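# Press a dolly caster's brake pedal to release it

## Task

Push the dolly caster's brake pedal so that its end without red paint ends up pressed down, releasing the brake. It must stay that way on its own once the robot lets go, and the dolly should not be shifted or rotated from where it started.

## Robot and tools

Robot: two 7-joint Franka FR3 arms, named left_arm and right_arm, each with a Robotiq two-finger gripper that opens to 140 mm. Base roots in the scene frame: left_arm at (-0.022, +0.335, 0) m, right_arm at (+0.023, -0.450, 0) m, both turned only slightly about z. The names are just labels and do not match the sides of any camera image.

Scene frame: origin on the table surface midway between the arms, +z up, +x pointing out across the table, left_arm on the +y side. All reported hand positions use this frame, in metres, with orientation as quat_wxyz. The reported hand position can be somewhat wrong, especially when an arm is stretched far.

execute_actions(actions, pictures): actions is a list holding zero or one item. An empty list commands nothing and just returns the current state. A motion item is {"rows": [...], "steps": n}: rows holds 1 to 15 rows, steps is 1 to 15 (15 if omitted), each step lasting 1/30 s. Row k is used on step k; if steps outnumber rows, the final row keeps being used. A wait item is {"steps": n} with n up to 300; it returns once n steps have elapsed since the previous result, and your thinking time counts toward them. pictures (true/false) chooses whether camera images come back; by default they do. A refused call moves nothing.

Row layout: a single flat list of 20 numbers covering both arms, always all 20 even if one arm is idle. Numbers 1-10 are left_arm, 11-20 are right_arm. For each arm: seven absolute joint target angles in radians (same order and meaning as the Joint positions line), then gripper position, force_limit and speed, each a scaled value in [-1, 1]. Joint order and stated ranges: waist -2.744..2.744, shoulder -1.784..1.784, upper arm roll -2.901..2.901, elbow -3.042..-0.152, forearm roll -2.807..2.807, wrist pitch 0.544..4.517, wrist roll -3.016..3.016. A target more than 0.018 rad beyond a range end, and further out than the joint's last reported angle, gets the call refused. True ends may sit up to 0.018 rad either side of the stated ones; a target past the true end is clipped to it and the result may print "joint sent to its limit" (possibly about an earlier motion). Missing that message proves nothing.

Motion is rate-limited: each step, the commanded angle may lead the measured one by at most 0.248 rad (waist, shoulder, upper arm roll, elbow), 0.677 (forearm roll), 0.715 (wrist pitch) or 1.54 (wrist roll). If the targets would put a gripper over 70 mm from where it now is, all joints of that arm are pulled back proportionally. Arms keep heading to the last row you sent while you think or wait, until everything has nearly stopped or a step is HELD.

Gripper numbers: position +1 is fully open, about -0.8 brings the pads together, -1 closes until blocked. force_limit scales grip force (roughly 14 N at -1, 60 N at 0, 107 N at +1 on narrow parts). speed scales finger speed (about 30, 140, 250 mm/s at -1, 0, +1). To keep a gripper unchanged, resend its previous three numbers; a 0 is itself a command. The pinch point (end_effector_position) is between the closed pads; fingertips extend about 33 mm past it when closed and 9 mm when fully open, and closing pushes the tips roughly 24 mm further out, so keep clearance above surfaces. Fingers point along the gripper's +z and move along its y.

Result lines: state line per arm with position and quat; Joint positions and Joint velocities per arm (rad, rad/s); joint torques and external joint torques (estimates with friction, offsets and noise; "no reading" means none). object_status: 0 moving, 1 blocked while opening, 2 blocked while closing (a grip), 3 reached target or pads met. position_measured is in counts, 3 fully open to 230 pads touching, not linear. To squeeze harder while at status 2, raise force_limit and nudge position (e.g. -1 to -0.98). HELD marks steps where your row was not fully sent; "joint command not followed" means a clearance check altered joint targets. MOTOR HOT warns of heating; OVER-TEMPERATURE FAULT means the arm is braked to cool.

zoom_image(camera, region): region [x0, y0, x1, y1] in pixels, top-left origin, at most 504 by 504, from that camera's latest image. Cameras: cam_head_left, cam_head_right, cam_high, cam_low (672x504) and cam_left_wrist, cam_right_wrist (504x504 fisheye). Calibration data is supplied but may be off by a few degrees and millimetres.

read_manual(section): returns only licence text; moves nothing.

finished_scene(scene): pass the current scene number; it irreversibly closes that scene, reports success, and gives the next task. The pedal must remain down after release. Replying without any tool call ends everything.

Avoid: joint contact torques reaching the load limits (35, 35, 32, 30, 12, 12, 12 N m in joint order) or an outside force of 40 N on an arm, its gripper or load; either stops that arm for 10 s and drops the rest of the call. Do not let the arms collide or press on each other. Do not knock anything off the table, drop or slam things, or push hard. Press the pedal firmly but gently so the dolly is neither slid nor spun. Occasional brief disturbances may tug held items or nudge loose ones. Smooth, efficient, quick motion is preferred.

Each tool is called by a JSON object that holds its "name" and its "arguments", one argument or row to a line.

## Session

{"name": "execute_actions", "arguments": {
  "actions": []
}}

Scene clock: 0.00 s of 3800.00 s.
left_arm: end_effector_position=(+0.6874, +0.5489, +0.3526) position_measured=3 object_status=3 end_effector_quat_wxyz=(+0.074, +0.742, -0.469, +0.473) | right_arm: end_effector_position=(+0.4520, -0.3134, +0.1470) position_measured=3 object_status=3 end_effector_quat_wxyz=(+0.039, -0.242, +0.968, +0.053)
Joint positions: left_arm=[ 0.679  0.301 -0.03  -1.66  -1.084  1.981  0.624] | right_arm=[ 0.19  -0.254  0.133 -2.576  0.203  2.393  1.192]
Joint velocities: left_arm=[-0.002  0.001  0.     0.     0.001  0.    -0.001] | right_arm=[ 0.001  0.    -0.001 -0.     0.    -0.001 -0.   ]
Joint torques (N m, as the joint torque sensors report them, + toward a larger angle): no reading
External joint torques (N m, as the arm's controller estimates them; a push from outside toward a larger angle lowers the number): no reading

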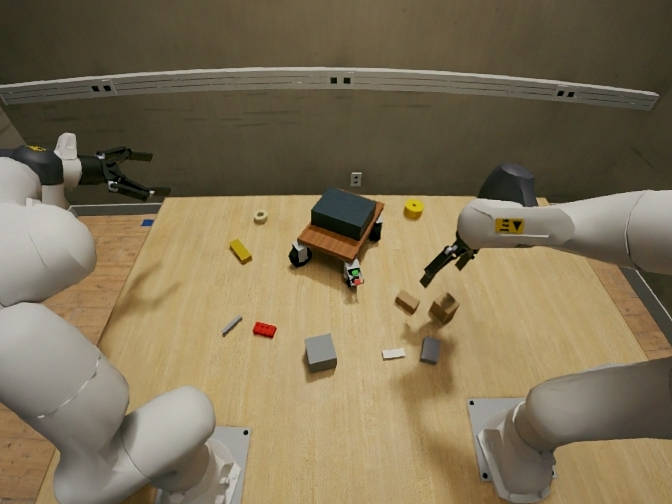

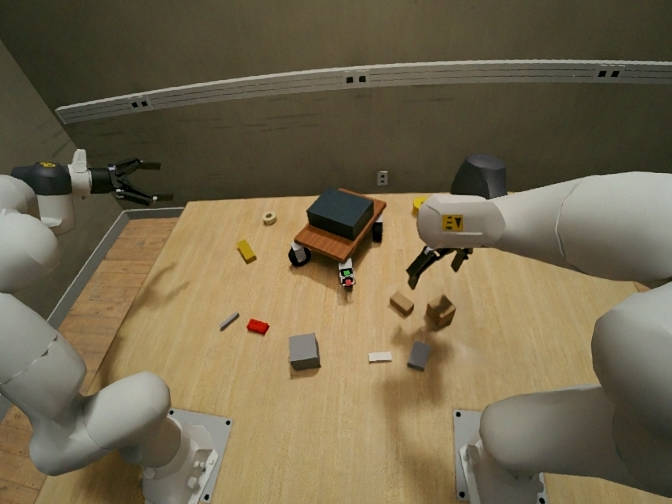

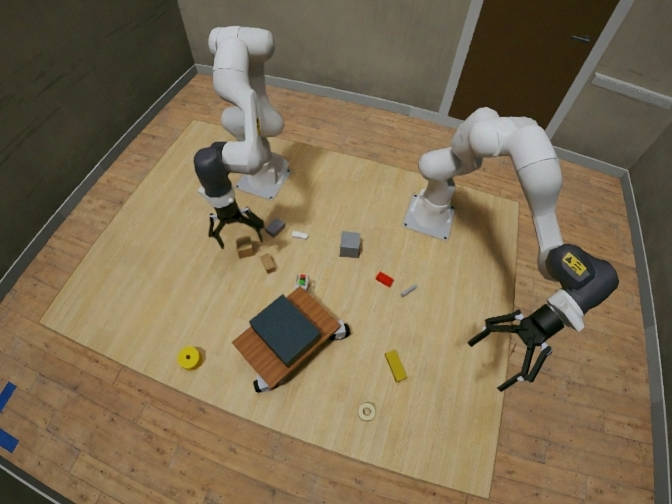

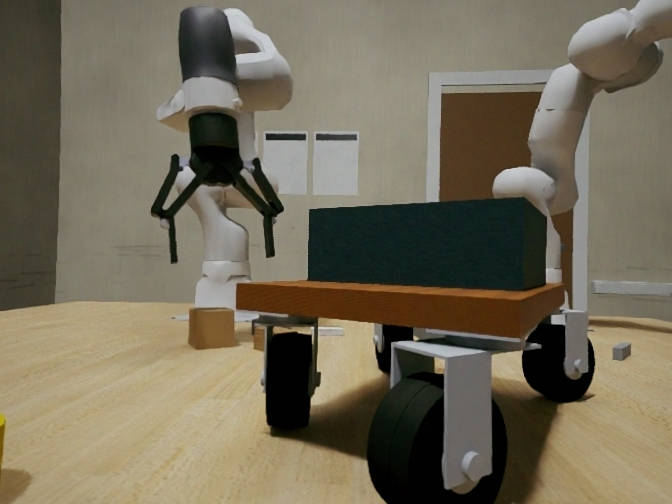

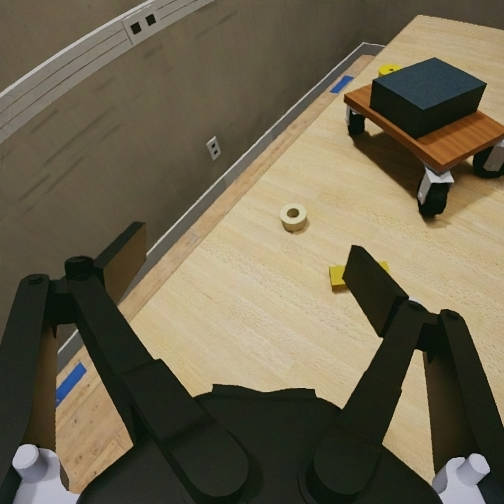

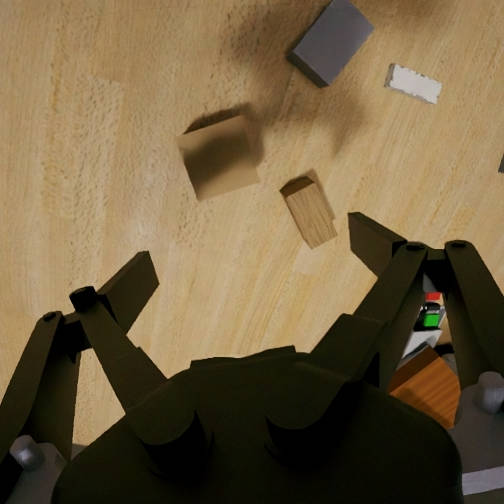

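{"name": "zoom_image", "arguments": {
  "camera": "cam_head_left",
  "region": [320, 240, 400, 300]
}}

{"name": "zoom_image", "arguments": {
  "camera": "cam_head_right",
  "region": [310, 240, 390, 300]
}}

{"name": "zoom_image", "arguments": {
  "camera": "cam_high",
  "region": [260, 255, 340, 315]
}}

Region (320, 240, 400, 300) of cam_head_left's 672x504 image, scaled by 6.300, with more detail than that image has; it fills the top 378 rows of this view, and the rest is white.

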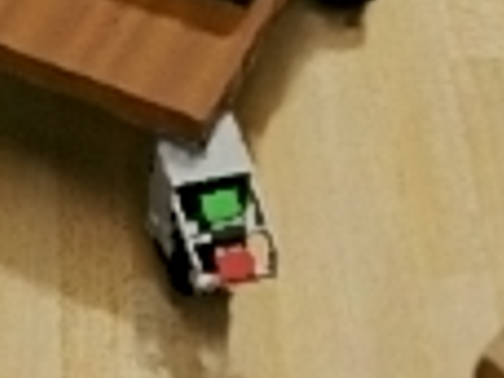

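Region (310, 240, 390, 300) of cam_head_right's 672x504 image, scaled by 6.300, with more detail than that image has; it fills the top 378 rows of this view, and the rest is white.

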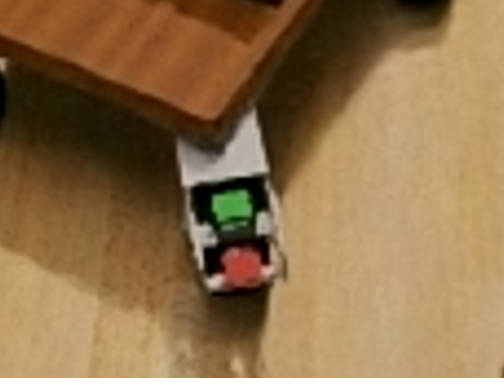

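Region (260, 255, 340, 315) of cam_high's 672x504 image, scaled by 6.300, with more detail than that image has; it fills the top 378 rows of this view, and the rest is white.

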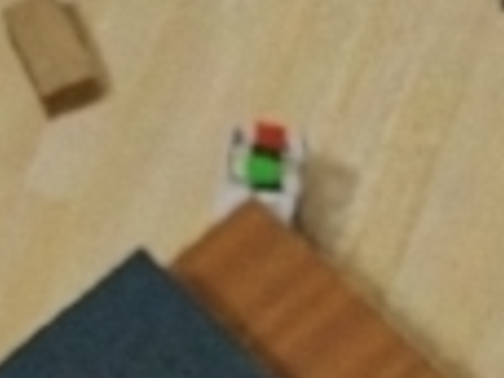

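{"name": "execute_actions", "arguments": {
  "actions": [
    {"rows":[[0.679,0.301,-0.03,-1.66,-1.084,1.981,0.624,1,0,0,0.25,-0.22,0.12,-2.45,0.18,2.33,1.1,-0.2,0,0],[0.679,0.301,-0.03,-1.66,-1.084,1.981,0.624,1,0,0,0.35,-0.15,0.1,-2.3,0.15,2.25,1.0,-0.2,0,0],[0.679,0.301,-0.03,-1.66,-1.084,1.981,0.624,1,0,0,0.717,0.2505,0,-1.79,0,2.04,0.47,-0.2,0,0]],"steps":15}
  ],
  "pictures": false
}}

{"name": "execute_actions", "arguments": {
  "actions": [
    {"steps":45}
  ]
}}

Scene clock: 61.20 s of 3800.00 s.
left_arm: end_effector_position=(+0.6874, +0.5489, +0.3526) position_measured=3 object_status=3 end_effector_quat_wxyz=(+0.074, +0.742, -0.469, +0.473) | right_arm: end_effector_position=(+0.5171, -0.0604, +0.1971) position_measured=108 object_status=0 end_effector_quat_wxyz=(-0.013, +0.697, -0.716, -0.006)
Joint positions: left_arm=[ 0.679  0.301 -0.03  -1.66  -1.084  1.981  0.624] | right_arm=[ 0.715  0.241  0.012 -1.816  0.014  2.083  0.683]
Joint velocities: left_arm=[-0.001  0.001  0.001  0.001 -0.    -0.001  0.001] | right_arm=[ 0.115 -0.011 -0.018  0.429 -0.077 -0.194 -0.684]
Joint torques (N m, as the joint torque sensors report them, + toward a larger angle): left_arm=[ -1.19 -41.75  -1.1   24.39  -0.62   0.68  -0.04] | right_arm=[ -4.93 -33.    -5.68  19.44  -0.12   1.04  -0.35]
External joint torques (N m, as the arm's controller estimates them; a push from outside toward a larger angle lowers the number): left_arm=[-1.24  0.06 -0.7   0.14  0.01 -0.23 -0.04] | right_arm=[ 0.74 -0.26 -1.    1.63 -0.63 -0.47 -0.36]
Steps of this call (steps 1 to 90: nothing new was sent; then 57.70 s passed at rest; steps 91 to 105: all 15 steps of this action). Readings (joint positions | what the end effector reports):
91: left_arm=[0.679 0.301 -0.030 -1.660 -1.084 1.981 0.624] | right_arm=[0.203 -0.243 0.125 -2.553 0.199 2.379 1.184] | left_arm position_measured=3 object_status=3 | right_arm position_measured=3 object_status=0
92: left_arm=[0.679 0.301 -0.030 -1.660 -1.084 1.981 0.624] | right_arm=[0.228 -0.223 0.116 -2.506 0.192 2.363 1.173] | left_arm position_measured=3 object_status=3 | right_arm position_measured=9 object_status=0
94: left_arm=[0.679 0.301 -0.030 -1.660 -1.084 1.981 0.624] | right_arm=[0.367 -0.104 0.043 -2.344 0.117 2.269 1.044] | left_arm position_measured=3 object_status=3 | right_arm position_measured=24 object_status=0
98: left_arm=[0.679 0.301 -0.030 -1.660 -1.084 1.981 0.624] | right_arm=[0.569 0.113 0.012 -2.117 0.058 2.175 0.894] | left_arm position_measured=3 object_status=3 | right_arm position_measured=55 object_status=0
105: the state above

Scene clock: 62.70 s of 3800.00 s.
left_arm: end_effector_position=(+0.6874, +0.5489, +0.3526) position_measured=3 object_status=3 end_effector_quat_wxyz=(+0.074, +0.742, -0.469, +0.473) | right_arm: end_effector_position=(+0.5193, -0.0683, +0.2002) position_measured=154 object_status=3 end_effector_quat_wxyz=(-0.002, +0.766, -0.643, -0.001)
Joint positions: left_arm=[ 0.679  0.301 -0.03  -1.66  -1.084  1.981  0.624] | right_arm=[ 0.718  0.249  0.002 -1.792  0.003  2.043  0.478]
Joint velocities: left_arm=[ 0.001  0.001 -0.     0.001  0.     0.001 -0.001] | right_arm=[-0.    -0.     0.     0.     0.     0.001 -0.004]
Joint torques (N m, as the joint torque sensors report them, + toward a larger angle): left_arm=[ -0.57 -41.46  -1.54  24.65  -0.56   0.76  -0.03] | right_arm=[ -0.25 -38.36  -0.66  25.65   0.07   2.05  -0.22]
External joint torques (N m, as the arm's controller estimates them; a push from outside toward a larger angle lowers the number): left_arm=[-0.75  0.35 -1.24  0.42  0.06 -0.16 -0.03] | right_arm=[-0.23  1.67 -0.88  1.66 -0.64 -0.43 -0.22]
Steps of this call (steps 1 to 45: the robot went on to your last target). Readings (joint positions | what the end effector reports):
1: left_arm=[0.679 0.301 -0.030 -1.660 -1.084 1.981 0.624] | right_arm=[0.718 0.241 0.011 -1.805 0.011 2.077 0.661] | left_arm position_measured=3 object_status=3 | right_arm position_measured=115 object_status=0
2: left_arm=[0.679 0.301 -0.030 -1.660 -1.084 1.981 0.624] | right_arm=[0.718 0.241 0.010 -1.799 0.010 2.072 0.642] | left_arm position_measured=3 object_status=3 | right_arm position_measured=123 object_status=0
4: left_arm=[0.679 0.301 -0.030 -1.660 -1.084 1.981 0.624] | right_arm=[0.718 0.243 0.006 -1.793 0.007 2.063 0.610] | left_arm position_measured=3 object_status=3 | right_arm position_measured=138 object_status=0
8: left_arm=[0.679 0.301 -0.030 -1.660 -1.084 1.981 0.624] | right_arm=[0.718 0.248 0.002 -1.792 0.004 2.052 0.562] | left_arm position_measured=3 object_status=3 | right_arm position_measured=154 object_status=0
45: the state above
All arms were judged still, so your last target was given up. Only a new action makes them travel on or press farther. Fingers that are still opening or closing keep moving.
camera_calibration (this result's frames):
cam_left_wrist: T_world_to_cam=[[-0.769114, -0.600423, -0.218988, 0.938259], [-0.443591, 0.748179, -0.493412, 0.071238], [0.460098, -0.282349, -0.841777, 0.320606], [0, 0, 0, 1]] pos_world=[0.605719, 0.600576, 0.510496]
cam_right_wrist: T_world_to_cam=[[-0.999886, 0.0109634, 0.0103413, 0.516119], [0.0138977, 0.936172, 0.351266, -0.013843], [-0.00583017, 0.35137, -0.936218, 0.403726], [0, 0, 0, 1]] pos_world=[0.518606, -0.134556, 0.377501]

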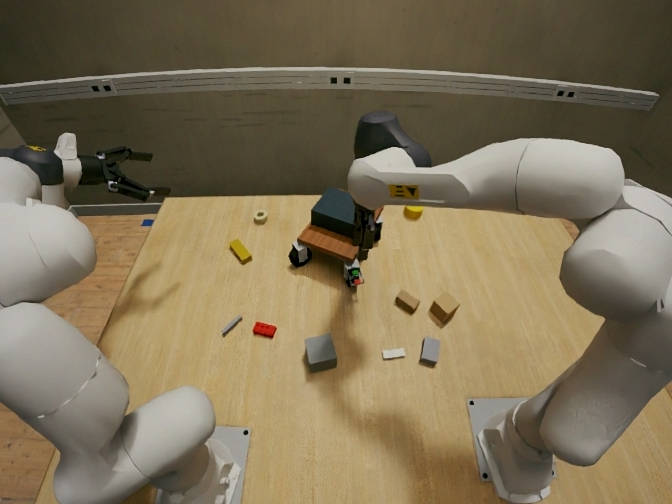

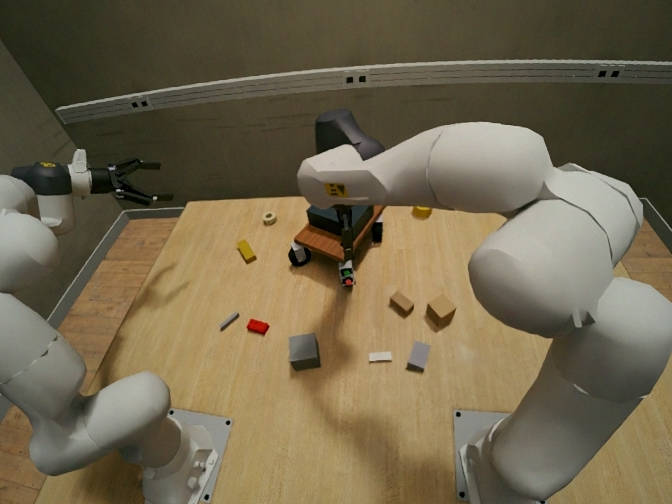

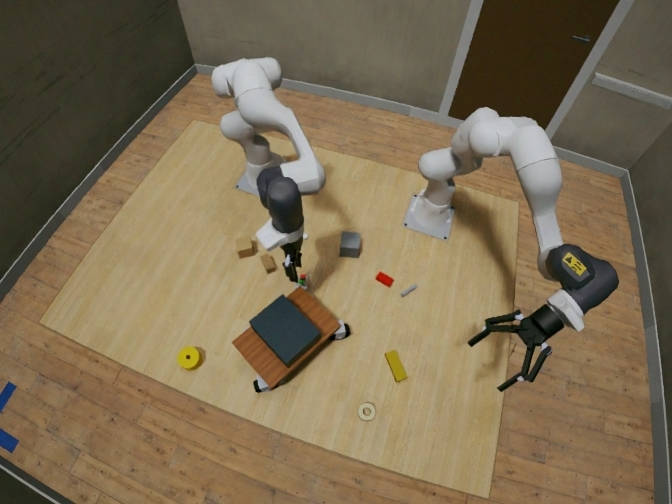

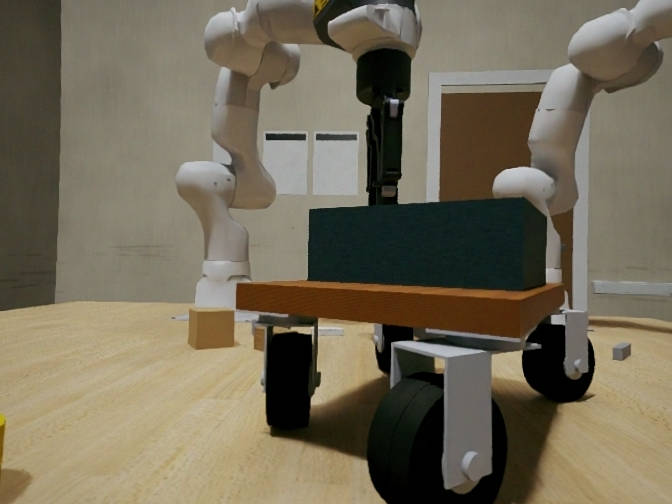

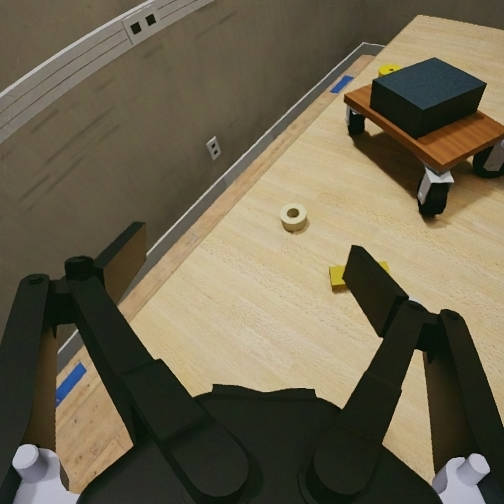

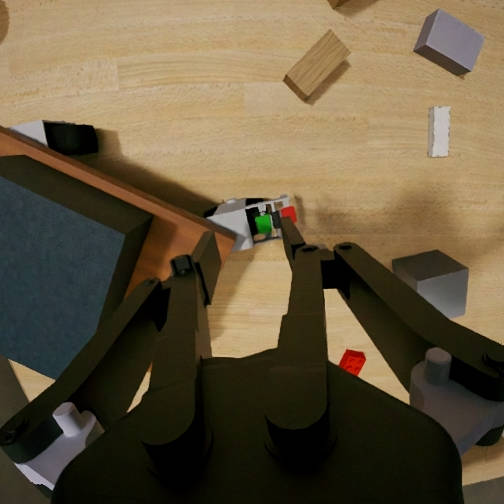

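{"name": "zoom_image", "arguments": {
  "camera": "cam_right_wrist",
  "region": [190, 170, 330, 290]
}}

Region (190, 170, 330, 290) of cam_right_wrist's 504x504 image, scaled by 3.600, with more detail than that image has; it fills the top 432 rows of this view, and the rest is white.

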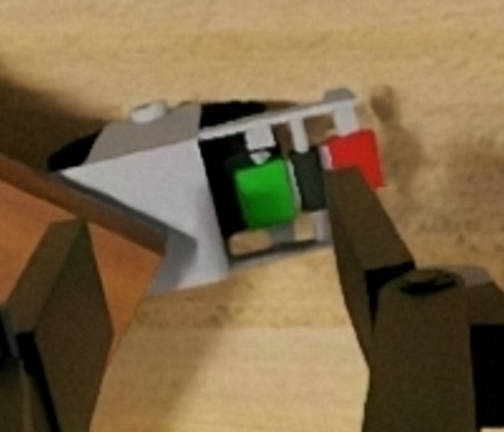

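{"name": "execute_actions", "arguments": {
  "actions": [
    {"rows":[[0.679,0.301,-0.03,-1.66,-1.084,1.981,0.624,1,0,0,0.725,0.25,0,-1.795,0,2.045,0.46,-1,0,1],[0.679,0.301,-0.03,-1.66,-1.084,1.981,0.624,1,0,0,0.732,0.25,0,-1.795,0,2.045,0.45,-1,0,1],[0.679,0.301,-0.03,-1.66,-1.084,1.981,0.624,1,0,0,0.738,0.255,0,-1.803,0,2.058,0.44,-1,0,1],[0.679,0.301,-0.03,-1.66,-1.084,1.981,0.624,1,0,0,0.744,0.26,0,-1.81,0,2.07,0.43,-1,0,1],[0.679,0.301,-0.03,-1.66,-1.084,1.981,0.624,1,0,0,0.744,0.265,0,-1.818,0,2.083,0.43,-1,0,1],[0.679,0.301,-0.03,-1.66,-1.084,1.981,0.624,1,0,0,0.744,0.27,0,-1.825,0,2.095,0.43,-1,0,1],[0.679,0.301,-0.03,-1.66,-1.084,1.981,0.624,1,0,0,0.744,0.276,0,-1.833,0,2.109,0.43,-1,0,1],[0.679,0.301,-0.03,-1.66,-1.084,1.981,0.624,1,0,0,0.744,0.282,0,-1.841,0,2.123,0.43,-1,0,1],[0.679,0.301,-0.03,-1.66,-1.084,1.981,0.624,1,0,0,0.744,0.288,0,-1.85,0,2.138,0.43,-1,0,1],[0.679,0.301,-0.03,-1.66,-1.084,1.981,0.624,1,0,0,0.744,0.294,0,-1.858,0,2.152,0.43,-1,0,1],[0.679,0.301,-0.03,-1.66,-1.084,1.981,0.624,1,0,0,0.744,0.299,0,-1.866,0,2.165,0.43,-1,0,1],[0.679,0.301,-0.03,-1.66,-1.084,1.981,0.624,1,0,0,0.744,0.304,0,-1.874,0,2.178,0.43,-1,0,1]],"steps":15}
  ],
  "pictures": false
}}

{"name": "execute_actions", "arguments": {
  "actions": [
    {"steps":20}
  ]
}}

{"name": "zoom_image", "arguments": {
  "camera": "cam_right_wrist",
  "region": [170, 150, 340, 300]
}}

{"name": "zoom_image", "arguments": {
  "camera": "cam_head_left",
  "region": [310, 220, 400, 300]
}}

Scene clock: 100.13 s of 3800.00 s.
left_arm: end_effector_position=(+0.6874, +0.5489, +0.3526) position_measured=3 object_status=3 end_effector_quat_wxyz=(+0.074, +0.742, -0.469, +0.473) | right_arm: end_effector_position=(+0.5005, -0.0638, +0.1384) position_measured=233 object_status=3 end_effector_quat_wxyz=(+0.015, +0.784, -0.621, -0.005)
Joint positions: left_arm=[ 0.679  0.301 -0.03  -1.66  -1.084  1.981  0.624] | right_arm=[ 0.743  0.304  0.    -1.871  0.003  2.144  0.446]
Joint velocities: left_arm=[ 0.001 -0.     0.    -0.     0.    -0.     0.001] | right_arm=[ 0.     0.082  0.001 -0.085 -0.001  0.166 -0.031]
Joint torques (N m, as the joint torque sensors report them, + toward a larger angle): left_arm=[ -0.73 -41.66  -1.04  24.63  -0.62   0.76  -0.08] | right_arm=[  0.57 -43.59   0.18  26.07   0.03   3.32  -0.23]
External joint torques (N m, as the arm's controller estimates them; a push from outside toward a larger angle lowers the number): left_arm=[-0.71  0.22 -0.57  0.37  0.   -0.14 -0.08] | right_arm=[ 0.43  2.55 -0.23 -0.26 -0.67  0.48 -0.23]
Steps of this call (steps 1 to 90: nothing new was sent; then 33.93 s passed at rest; steps 91 to 105: all 15 steps of this action). Readings (joint positions | what the end effector reports):
91: left_arm=[0.679 0.301 -0.030 -1.660 -1.084 1.981 0.624] | right_arm=[0.718 0.249 0.001 -1.792 0.003 2.043 0.476] | left_arm position_measured=3 object_status=3 | right_arm position_measured=154 object_status=0
92: left_arm=[0.679 0.301 -0.030 -1.660 -1.084 1.981 0.624] | right_arm=[0.721 0.249 0.000 -1.792 0.003 2.043 0.474] | left_arm position_measured=3 object_status=3 | right_arm position_measured=165 object_status=0
94: left_arm=[0.679 0.301 -0.030 -1.660 -1.084 1.981 0.624] | right_arm=[0.729 0.250 -0.001 -1.797 0.003 2.049 0.468] | left_arm position_measured=3 object_status=3 | right_arm position_measured=192 object_status=0
98: left_arm=[0.679 0.301 -0.030 -1.660 -1.084 1.981 0.624] | right_arm=[0.742 0.265 0.000 -1.821 0.003 2.078 0.457] | left_arm position_measured=3 object_status=3 | right_arm position_measured=233 object_status=0
105: the state above

Scene clock: 100.80 s of 3800.00 s.
left_arm: end_effector_position=(+0.6874, +0.5489, +0.3526) position_measured=3 object_status=3 end_effector_quat_wxyz=(+0.074, +0.742, -0.469, +0.473) | right_arm: end_effector_position=(+0.5066, -0.0589, +0.1387) position_measured=233 object_status=3 end_effector_quat_wxyz=(+0.002, +0.787, -0.617, -0.002)
Joint positions: left_arm=[ 0.679  0.301 -0.03  -1.66  -1.084  1.981  0.624] | right_arm=[ 0.743  0.306  0.    -1.874  0.003  2.174  0.437]
Joint velocities: left_arm=[-0.     0.001  0.    -0.001  0.    -0.    -0.   ] | right_arm=[-0.     0.002 -0.001  0.001  0.001  0.003 -0.002]
Joint torques (N m, as the joint torque sensors report them, + toward a larger angle): left_arm=[ -0.68 -41.57  -1.32  24.43  -0.56   0.73  -0.04] | right_arm=[  0.43 -41.04  -0.03  23.45   0.02   2.86  -0.37]
External joint torques (N m, as the arm's controller estimates them; a push from outside toward a larger angle lowers the number): left_arm=[-0.63  0.24 -0.83  0.22  0.06 -0.17 -0.04] | right_arm=[ 0.52 -0.16 -0.24  0.3  -0.63  0.41 -0.37]
Steps of this call (steps 1 to 20: the robot went on to your last target). Readings (joint positions | what the end effector reports):
1: left_arm=[0.679 0.301 -0.030 -1.660 -1.084 1.981 0.624] | right_arm=[0.743 0.306 0.000 -1.873 0.003 2.149 0.445] | left_arm position_measured=3 object_status=3 | right_arm position_measured=233 object_status=3
2: left_arm=[0.679 0.301 -0.030 -1.660 -1.084 1.981 0.624] | right_arm=[0.743 0.307 0.000 -1.874 0.003 2.153 0.444] | left_arm position_measured=3 object_status=3 | right_arm position_measured=233 object_status=3
4: left_arm=[0.679 0.301 -0.030 -1.660 -1.084 1.981 0.624] | right_arm=[0.743 0.307 0.000 -1.874 0.003 2.160 0.442] | left_arm position_measured=3 object_status=3 | right_arm position_measured=233 object_status=3
8: left_arm=[0.679 0.301 -0.030 -1.660 -1.084 1.981 0.624] | right_arm=[0.743 0.306 0.000 -1.874 0.003 2.168 0.440] | left_arm position_measured=3 object_status=3 | right_arm position_measured=233 object_status=3
20: the state above
camera_calibration (this result's frames):
cam_left_wrist: T_world_to_cam=[[-0.769114, -0.600423, -0.218988, 0.938259], [-0.443591, 0.748179, -0.493412, 0.071238], [0.460098, -0.282349, -0.841777, 0.320607], [0, 0, 0, 1]] pos_world=[0.605719, 0.600576, 0.510496]
cam_right_wrist: T_world_to_cam=[[-0.998425, -0.0537919, 0.0159626, 0.498667], [-0.0449384, 0.936943, 0.346581, 0.0296344], [-0.0335993, 0.345317, -0.937884, 0.356668], [0, 0, 0, 1]] pos_world=[0.511197, -0.124105, 0.316282]

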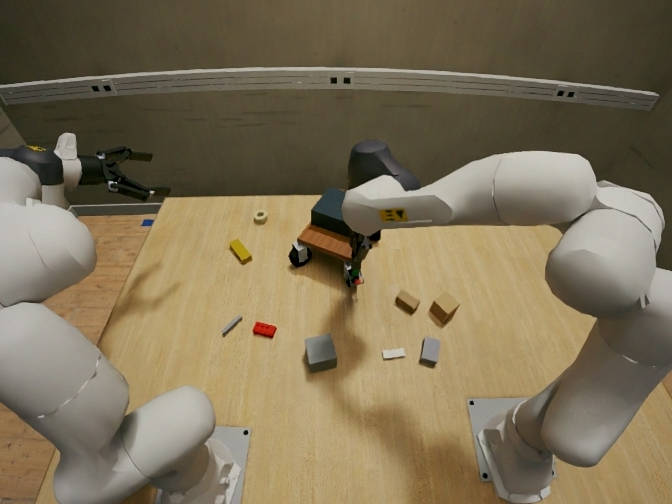

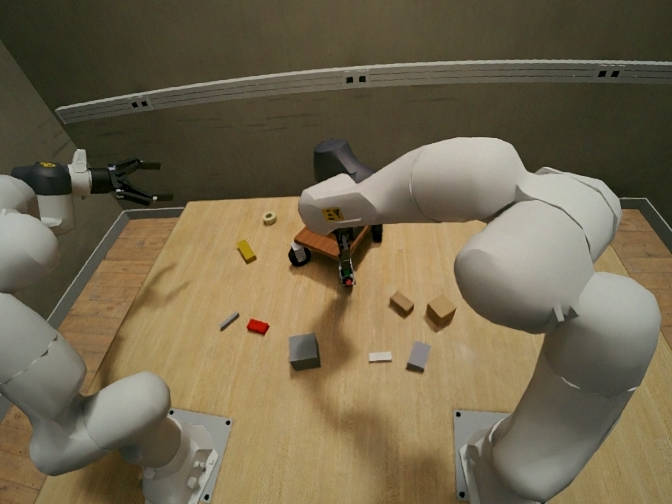

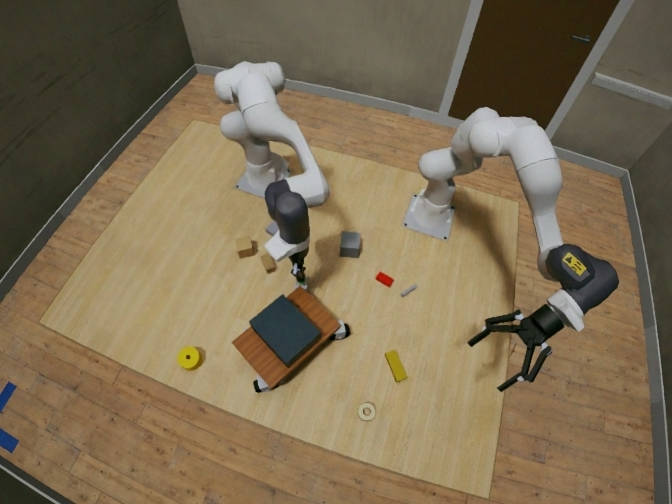

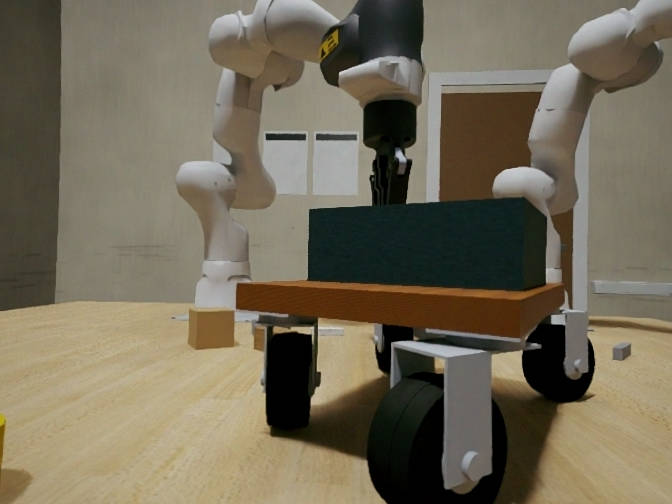

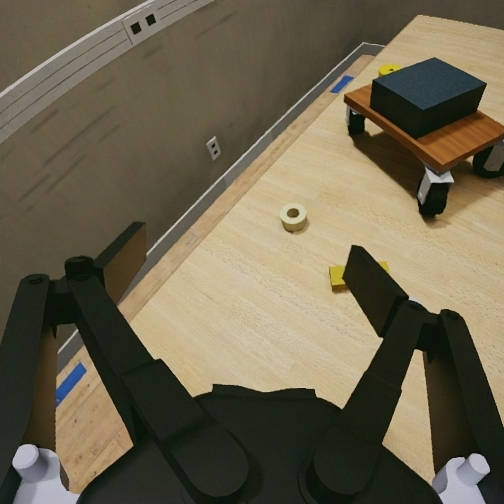

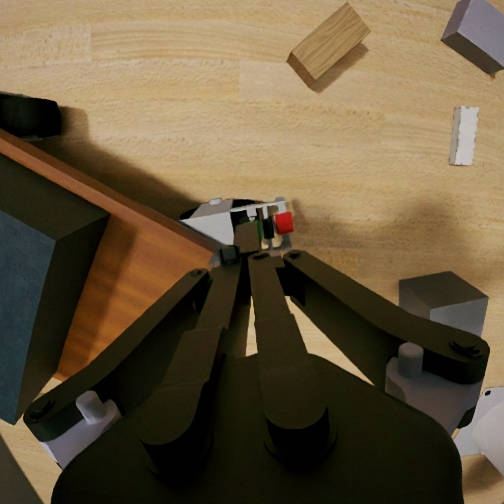

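Region (170, 150, 340, 300) of cam_right_wrist's 504x504 image, scaled by 2.965, with more detail than that image has; it fills the top 445 rows of this view, and the rest is white.

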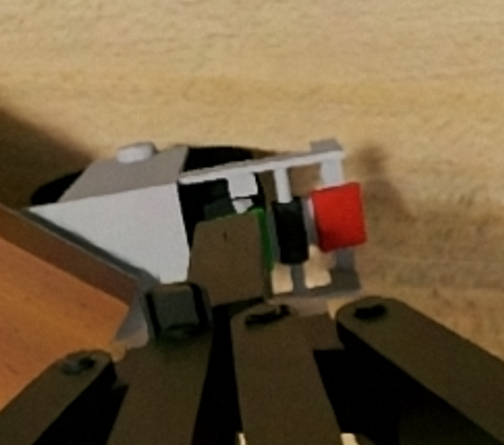

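Region (310, 220, 400, 300) of cam_head_left's 672x504 image, scaled by 5.600, with more detail than that image has.

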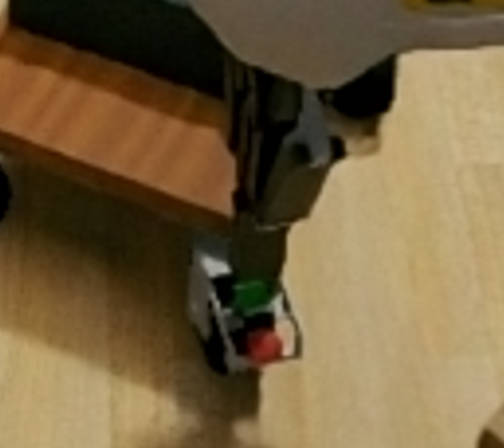

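{"name": "execute_actions", "arguments": {
  "actions": [
    {"rows":[[0.679,0.301,-0.03,-1.66,-1.084,1.981,0.624,1,0,0,0.745,0.305,0,-1.876,0,2.19,0.43,-1,0,1],[0.679,0.301,-0.03,-1.66,-1.084,1.981,0.624,1,0,0,0.746,0.307,0,-1.878,0,2.195,0.43,-1,0,1],[0.679,0.301,-0.03,-1.66,-1.084,1.981,0.624,1,0,0,0.746,0.309,0,-1.88,0,2.2,0.43,-1,0,1],[0.679,0.301,-0.03,-1.66,-1.084,1.981,0.624,1,0,0,0.746,0.311,0,-1.882,0,2.204,0.43,-1,0,1],[0.679,0.301,-0.03,-1.66,-1.084,1.981,0.624,1,0,0,0.746,0.313,0,-1.884,0,2.208,0.43,-1,0,1],[0.679,0.301,-0.03,-1.66,-1.084,1.981,0.624,1,0,0,0.746,0.315,0,-1.885,0,2.212,0.43,-1,0,1],[0.679,0.301,-0.03,-1.66,-1.084,1.981,0.624,1,0,0,0.746,0.317,0,-1.887,0,2.216,0.43,-1,0,1],[0.679,0.301,-0.03,-1.66,-1.084,1.981,0.624,1,0,0,0.746,0.319,0,-1.889,0,2.22,0.43,-1,0,1],[0.679,0.301,-0.03,-1.66,-1.084,1.981,0.624,1,0,0,0.746,0.321,0,-1.89,0,2.2223,0.43,-1,0,1],[0.679,0.301,-0.03,-1.66,-1.084,1.981,0.624,1,0,0,0.746,0.323,0,-1.892,0,2.2223,0.43,-1,0,1],[0.679,0.301,-0.03,-1.66,-1.084,1.981,0.624,1,0,0,0.746,0.325,0,-1.894,0,2.2223,0.43,-1,0,1],[0.679,0.301,-0.03,-1.66,-1.084,1.981,0.624,1,0,0,0.746,0.327,0,-1.8953,0,2.2223,0.43,-1,0,1]],"steps":15}
  ],
  "pictures": false
}}

{"name": "execute_actions", "arguments": {
  "actions": [
    {"steps":15}
  ]
}}

{"name": "zoom_image", "arguments": {
  "camera": "cam_right_wrist",
  "region": [170, 150, 340, 300]
}}

{"name": "zoom_image", "arguments": {
  "camera": "cam_head_left",
  "region": [310, 220, 400, 300]
}}

Scene clock: 139.00 s of 3800.00 s.
left_arm: end_effector_position=(+0.6874, +0.5489, +0.3526) position_measured=3 object_status=3 end_effector_quat_wxyz=(+0.074, +0.742, -0.469, +0.473) | right_arm: end_effector_position=(+0.5058, -0.0586, +0.1212) position_measured=233 object_status=3 end_effector_quat_wxyz=(+0.002, +0.787, -0.616, -0.002)
Joint positions: left_arm=[ 0.679  0.301 -0.03  -1.66  -1.084  1.981  0.624] | right_arm=[ 0.745  0.325  0.    -1.893  0.003  2.214  0.436]
Joint velocities: left_arm=[ 0.001  0.002 -0.001 -0.001 -0.001  0.     0.001] | right_arm=[ 0.001  0.007 -0.     0.     0.001  0.025  0.001]
Joint torques (N m, as the joint torque sensors report them, + toward a larger angle): left_arm=[ -1.02 -41.74  -1.12  24.12  -0.61   0.7   -0.06] | right_arm=[  1.02 -39.46   0.03  22.4    0.     3.05  -0.24]
External joint torques (N m, as the arm's controller estimates them; a push from outside toward a larger angle lowers the number): left_arm=[-1.16 -0.13 -0.79  0.02  0.   -0.2  -0.06] | right_arm=[ 0.96  5.3  -0.34 -2.27 -0.63  0.05 -0.24]
Steps of this call (steps 1 to 15: the robot went on to your last target; steps 16 to 90: nothing new was sent; then 34.70 s passed at rest; steps 91 to 105: all 15 steps of this action). Readings (joint positions | what the end effector reports):
91: left_arm=[0.679 0.301 -0.030 -1.660 -1.084 1.981 0.624] | right_arm=[0.743 0.306 0.000 -1.874 0.003 2.177 0.436] | left_arm position_measured=3 object_status=3 | right_arm position_measured=233 object_status=3
92: left_arm=[0.679 0.301 -0.030 -1.660 -1.084 1.981 0.624] | right_arm=[0.744 0.306 0.000 -1.875 0.003 2.179 0.436] | left_arm position_measured=3 object_status=3 | right_arm position_measured=233 object_status=3
94: left_arm=[0.679 0.301 -0.030 -1.660 -1.084 1.981 0.624] | right_arm=[0.744 0.306 0.000 -1.877 0.003 2.186 0.436] | left_arm position_measured=3 object_status=3 | right_arm position_measured=233 object_status=3
98: left_arm=[0.679 0.301 -0.030 -1.660 -1.084 1.981 0.624] | right_arm=[0.745 0.312 0.000 -1.883 0.003 2.200 0.436] | left_arm position_measured=3 object_status=3 | right_arm position_measured=233 object_status=3
105: the state above

Scene clock: 139.50 s of 3800.00 s.
left_arm: end_effector_position=(+0.6874, +0.5489, +0.3526) position_measured=3 object_status=3 end_effector_quat_wxyz=(+0.074, +0.742, -0.469, +0.473) | right_arm: end_effector_position=(+0.5068, -0.0578, +0.1215) position_measured=233 object_status=3 end_effector_quat_wxyz=(-0.000, +0.787, -0.616, -0.001)
Joint positions: left_arm=[ 0.679  0.301 -0.03  -1.66  -1.084  1.981  0.624] | right_arm=[ 0.745  0.325  0.    -1.894  0.003  2.219  0.436]
Joint velocities: left_arm=[ 0.001  0.    -0.002  0.    -0.001  0.001  0.   ] | right_arm=[ 0.001 -0.001  0.001  0.001 -0.     0.002 -0.   ]
Joint torques (N m, as the joint torque sensors report them, + toward a larger angle): left_arm=[ -0.95 -41.01  -1.55  24.5   -0.56   0.77  -0.01] | right_arm=[  0.81 -39.48  -0.26  22.41   0.     2.9   -0.24]
External joint torques (N m, as the arm's controller estimates them; a push from outside toward a larger angle lowers the number): left_arm=[-0.97  0.77 -1.11  0.29  0.06 -0.14 -0.01] | right_arm=[ 0.66  1.9  -0.68 -0.54 -0.63  0.42 -0.24]
Steps of this call (steps 1 to 15: the robot went on to your last target). Readings (joint positions | what the end effector reports):
1: left_arm=[0.679 0.301 -0.030 -1.660 -1.084 1.981 0.624] | right_arm=[0.745 0.325 0.000 -1.893 0.003 2.215 0.436] | left_arm position_measured=3 object_status=3 | right_arm position_measured=233 object_status=3
2: left_arm=[0.679 0.301 -0.030 -1.660 -1.084 1.981 0.624] | right_arm=[0.745 0.325 0.000 -1.893 0.003 2.216 0.436] | left_arm position_measured=3 object_status=3 | right_arm position_measured=233 object_status=3
4: left_arm=[0.679 0.301 -0.030 -1.660 -1.084 1.981 0.624] | right_arm=[0.745 0.325 0.000 -1.893 0.003 2.217 0.436] | left_arm position_measured=3 object_status=3 | right_arm position_measured=233 object_status=3
8: left_arm=[0.679 0.301 -0.030 -1.660 -1.084 1.981 0.624] | right_arm=[0.745 0.325 0.000 -1.894 0.003 2.218 0.436] | left_arm position_measured=3 object_status=3 | right_arm position_measured=233 object_status=3
15: the state above
All arms were judged still, so your last target was given up. Only a new action makes them travel on or press farther. Fingers that are still opening or closing keep moving.
camera_calibration (this result's frames):
cam_left_wrist: T_world_to_cam=[[-0.769114, -0.600423, -0.218988, 0.938259], [-0.443591, 0.748179, -0.493412, 0.071238], [0.460098, -0.282349, -0.841777, 0.320606], [0, 0, 0, 1]] pos_world=[0.605719, 0.600576, 0.510496]
cam_right_wrist: T_world_to_cam=[[-0.998353, -0.0561748, 0.0116482, 0.499469], [-0.0485744, 0.935721, 0.349379, 0.0359753], [-0.0305258, 0.348238, -0.936909, 0.338705], [0, 0, 0, 1]] pos_world=[0.510734, -0.123555, 0.298949]

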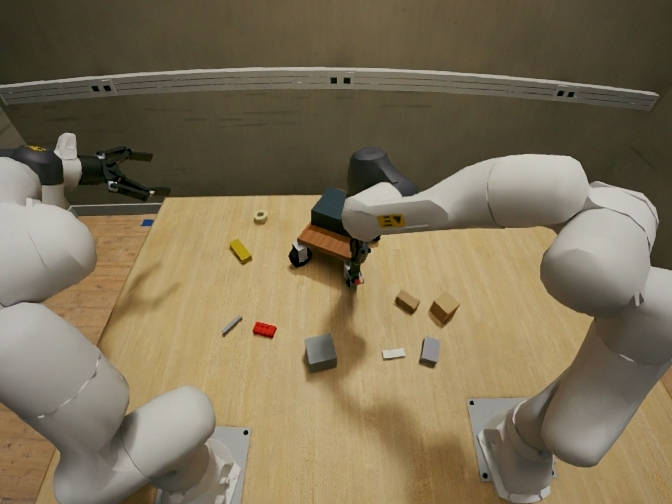

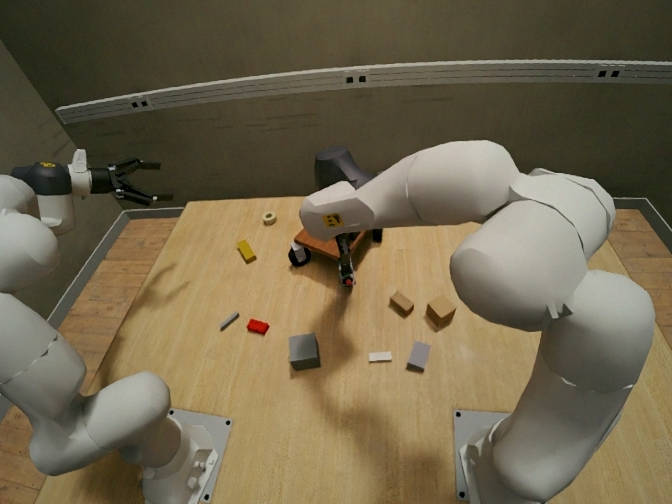

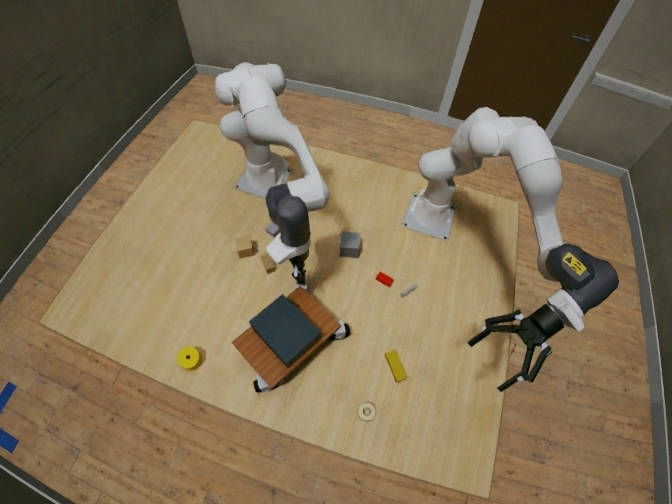

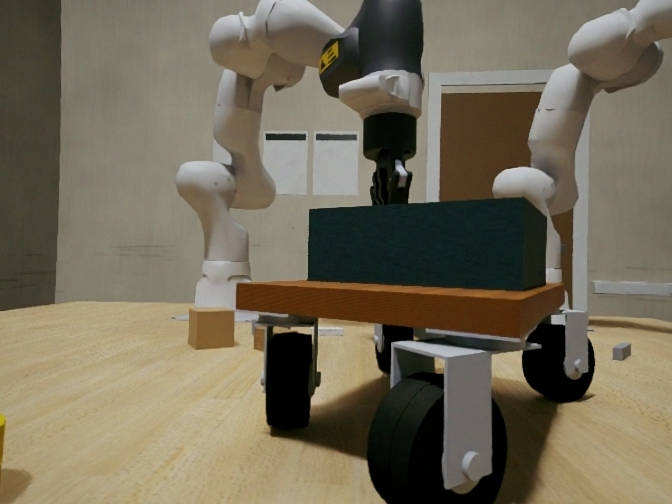

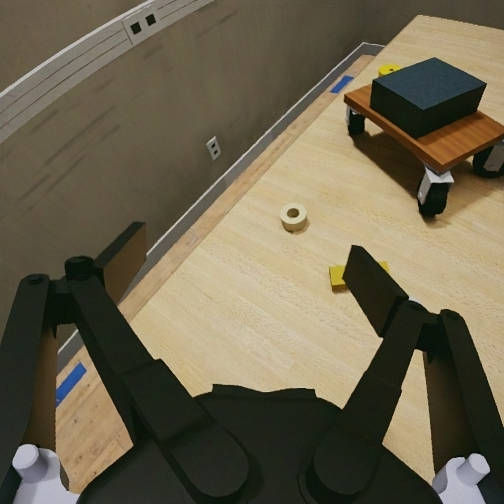

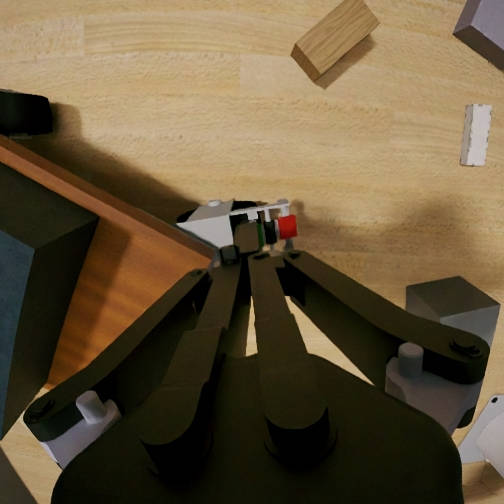

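Region (170, 150, 340, 300) of cam_right_wrist's 504x504 image, scaled by 2.965, with more detail than that image has; it fills the top 445 rows of this view, and the rest is white.

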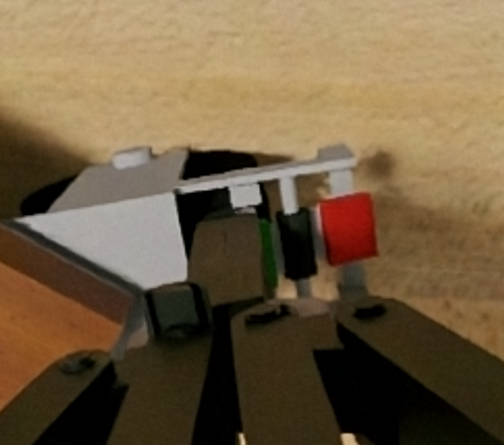

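Region (310, 220, 400, 300) of cam_head_left's 672x504 image, scaled by 5.600, with more detail than that image has.

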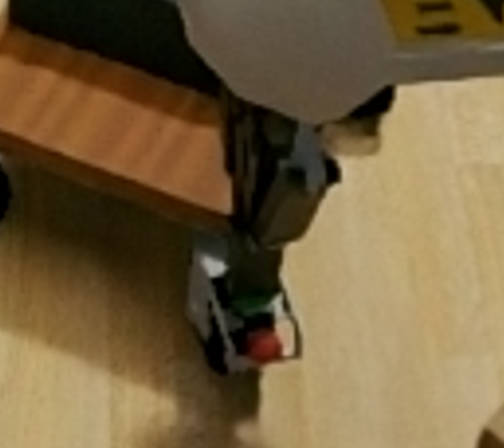

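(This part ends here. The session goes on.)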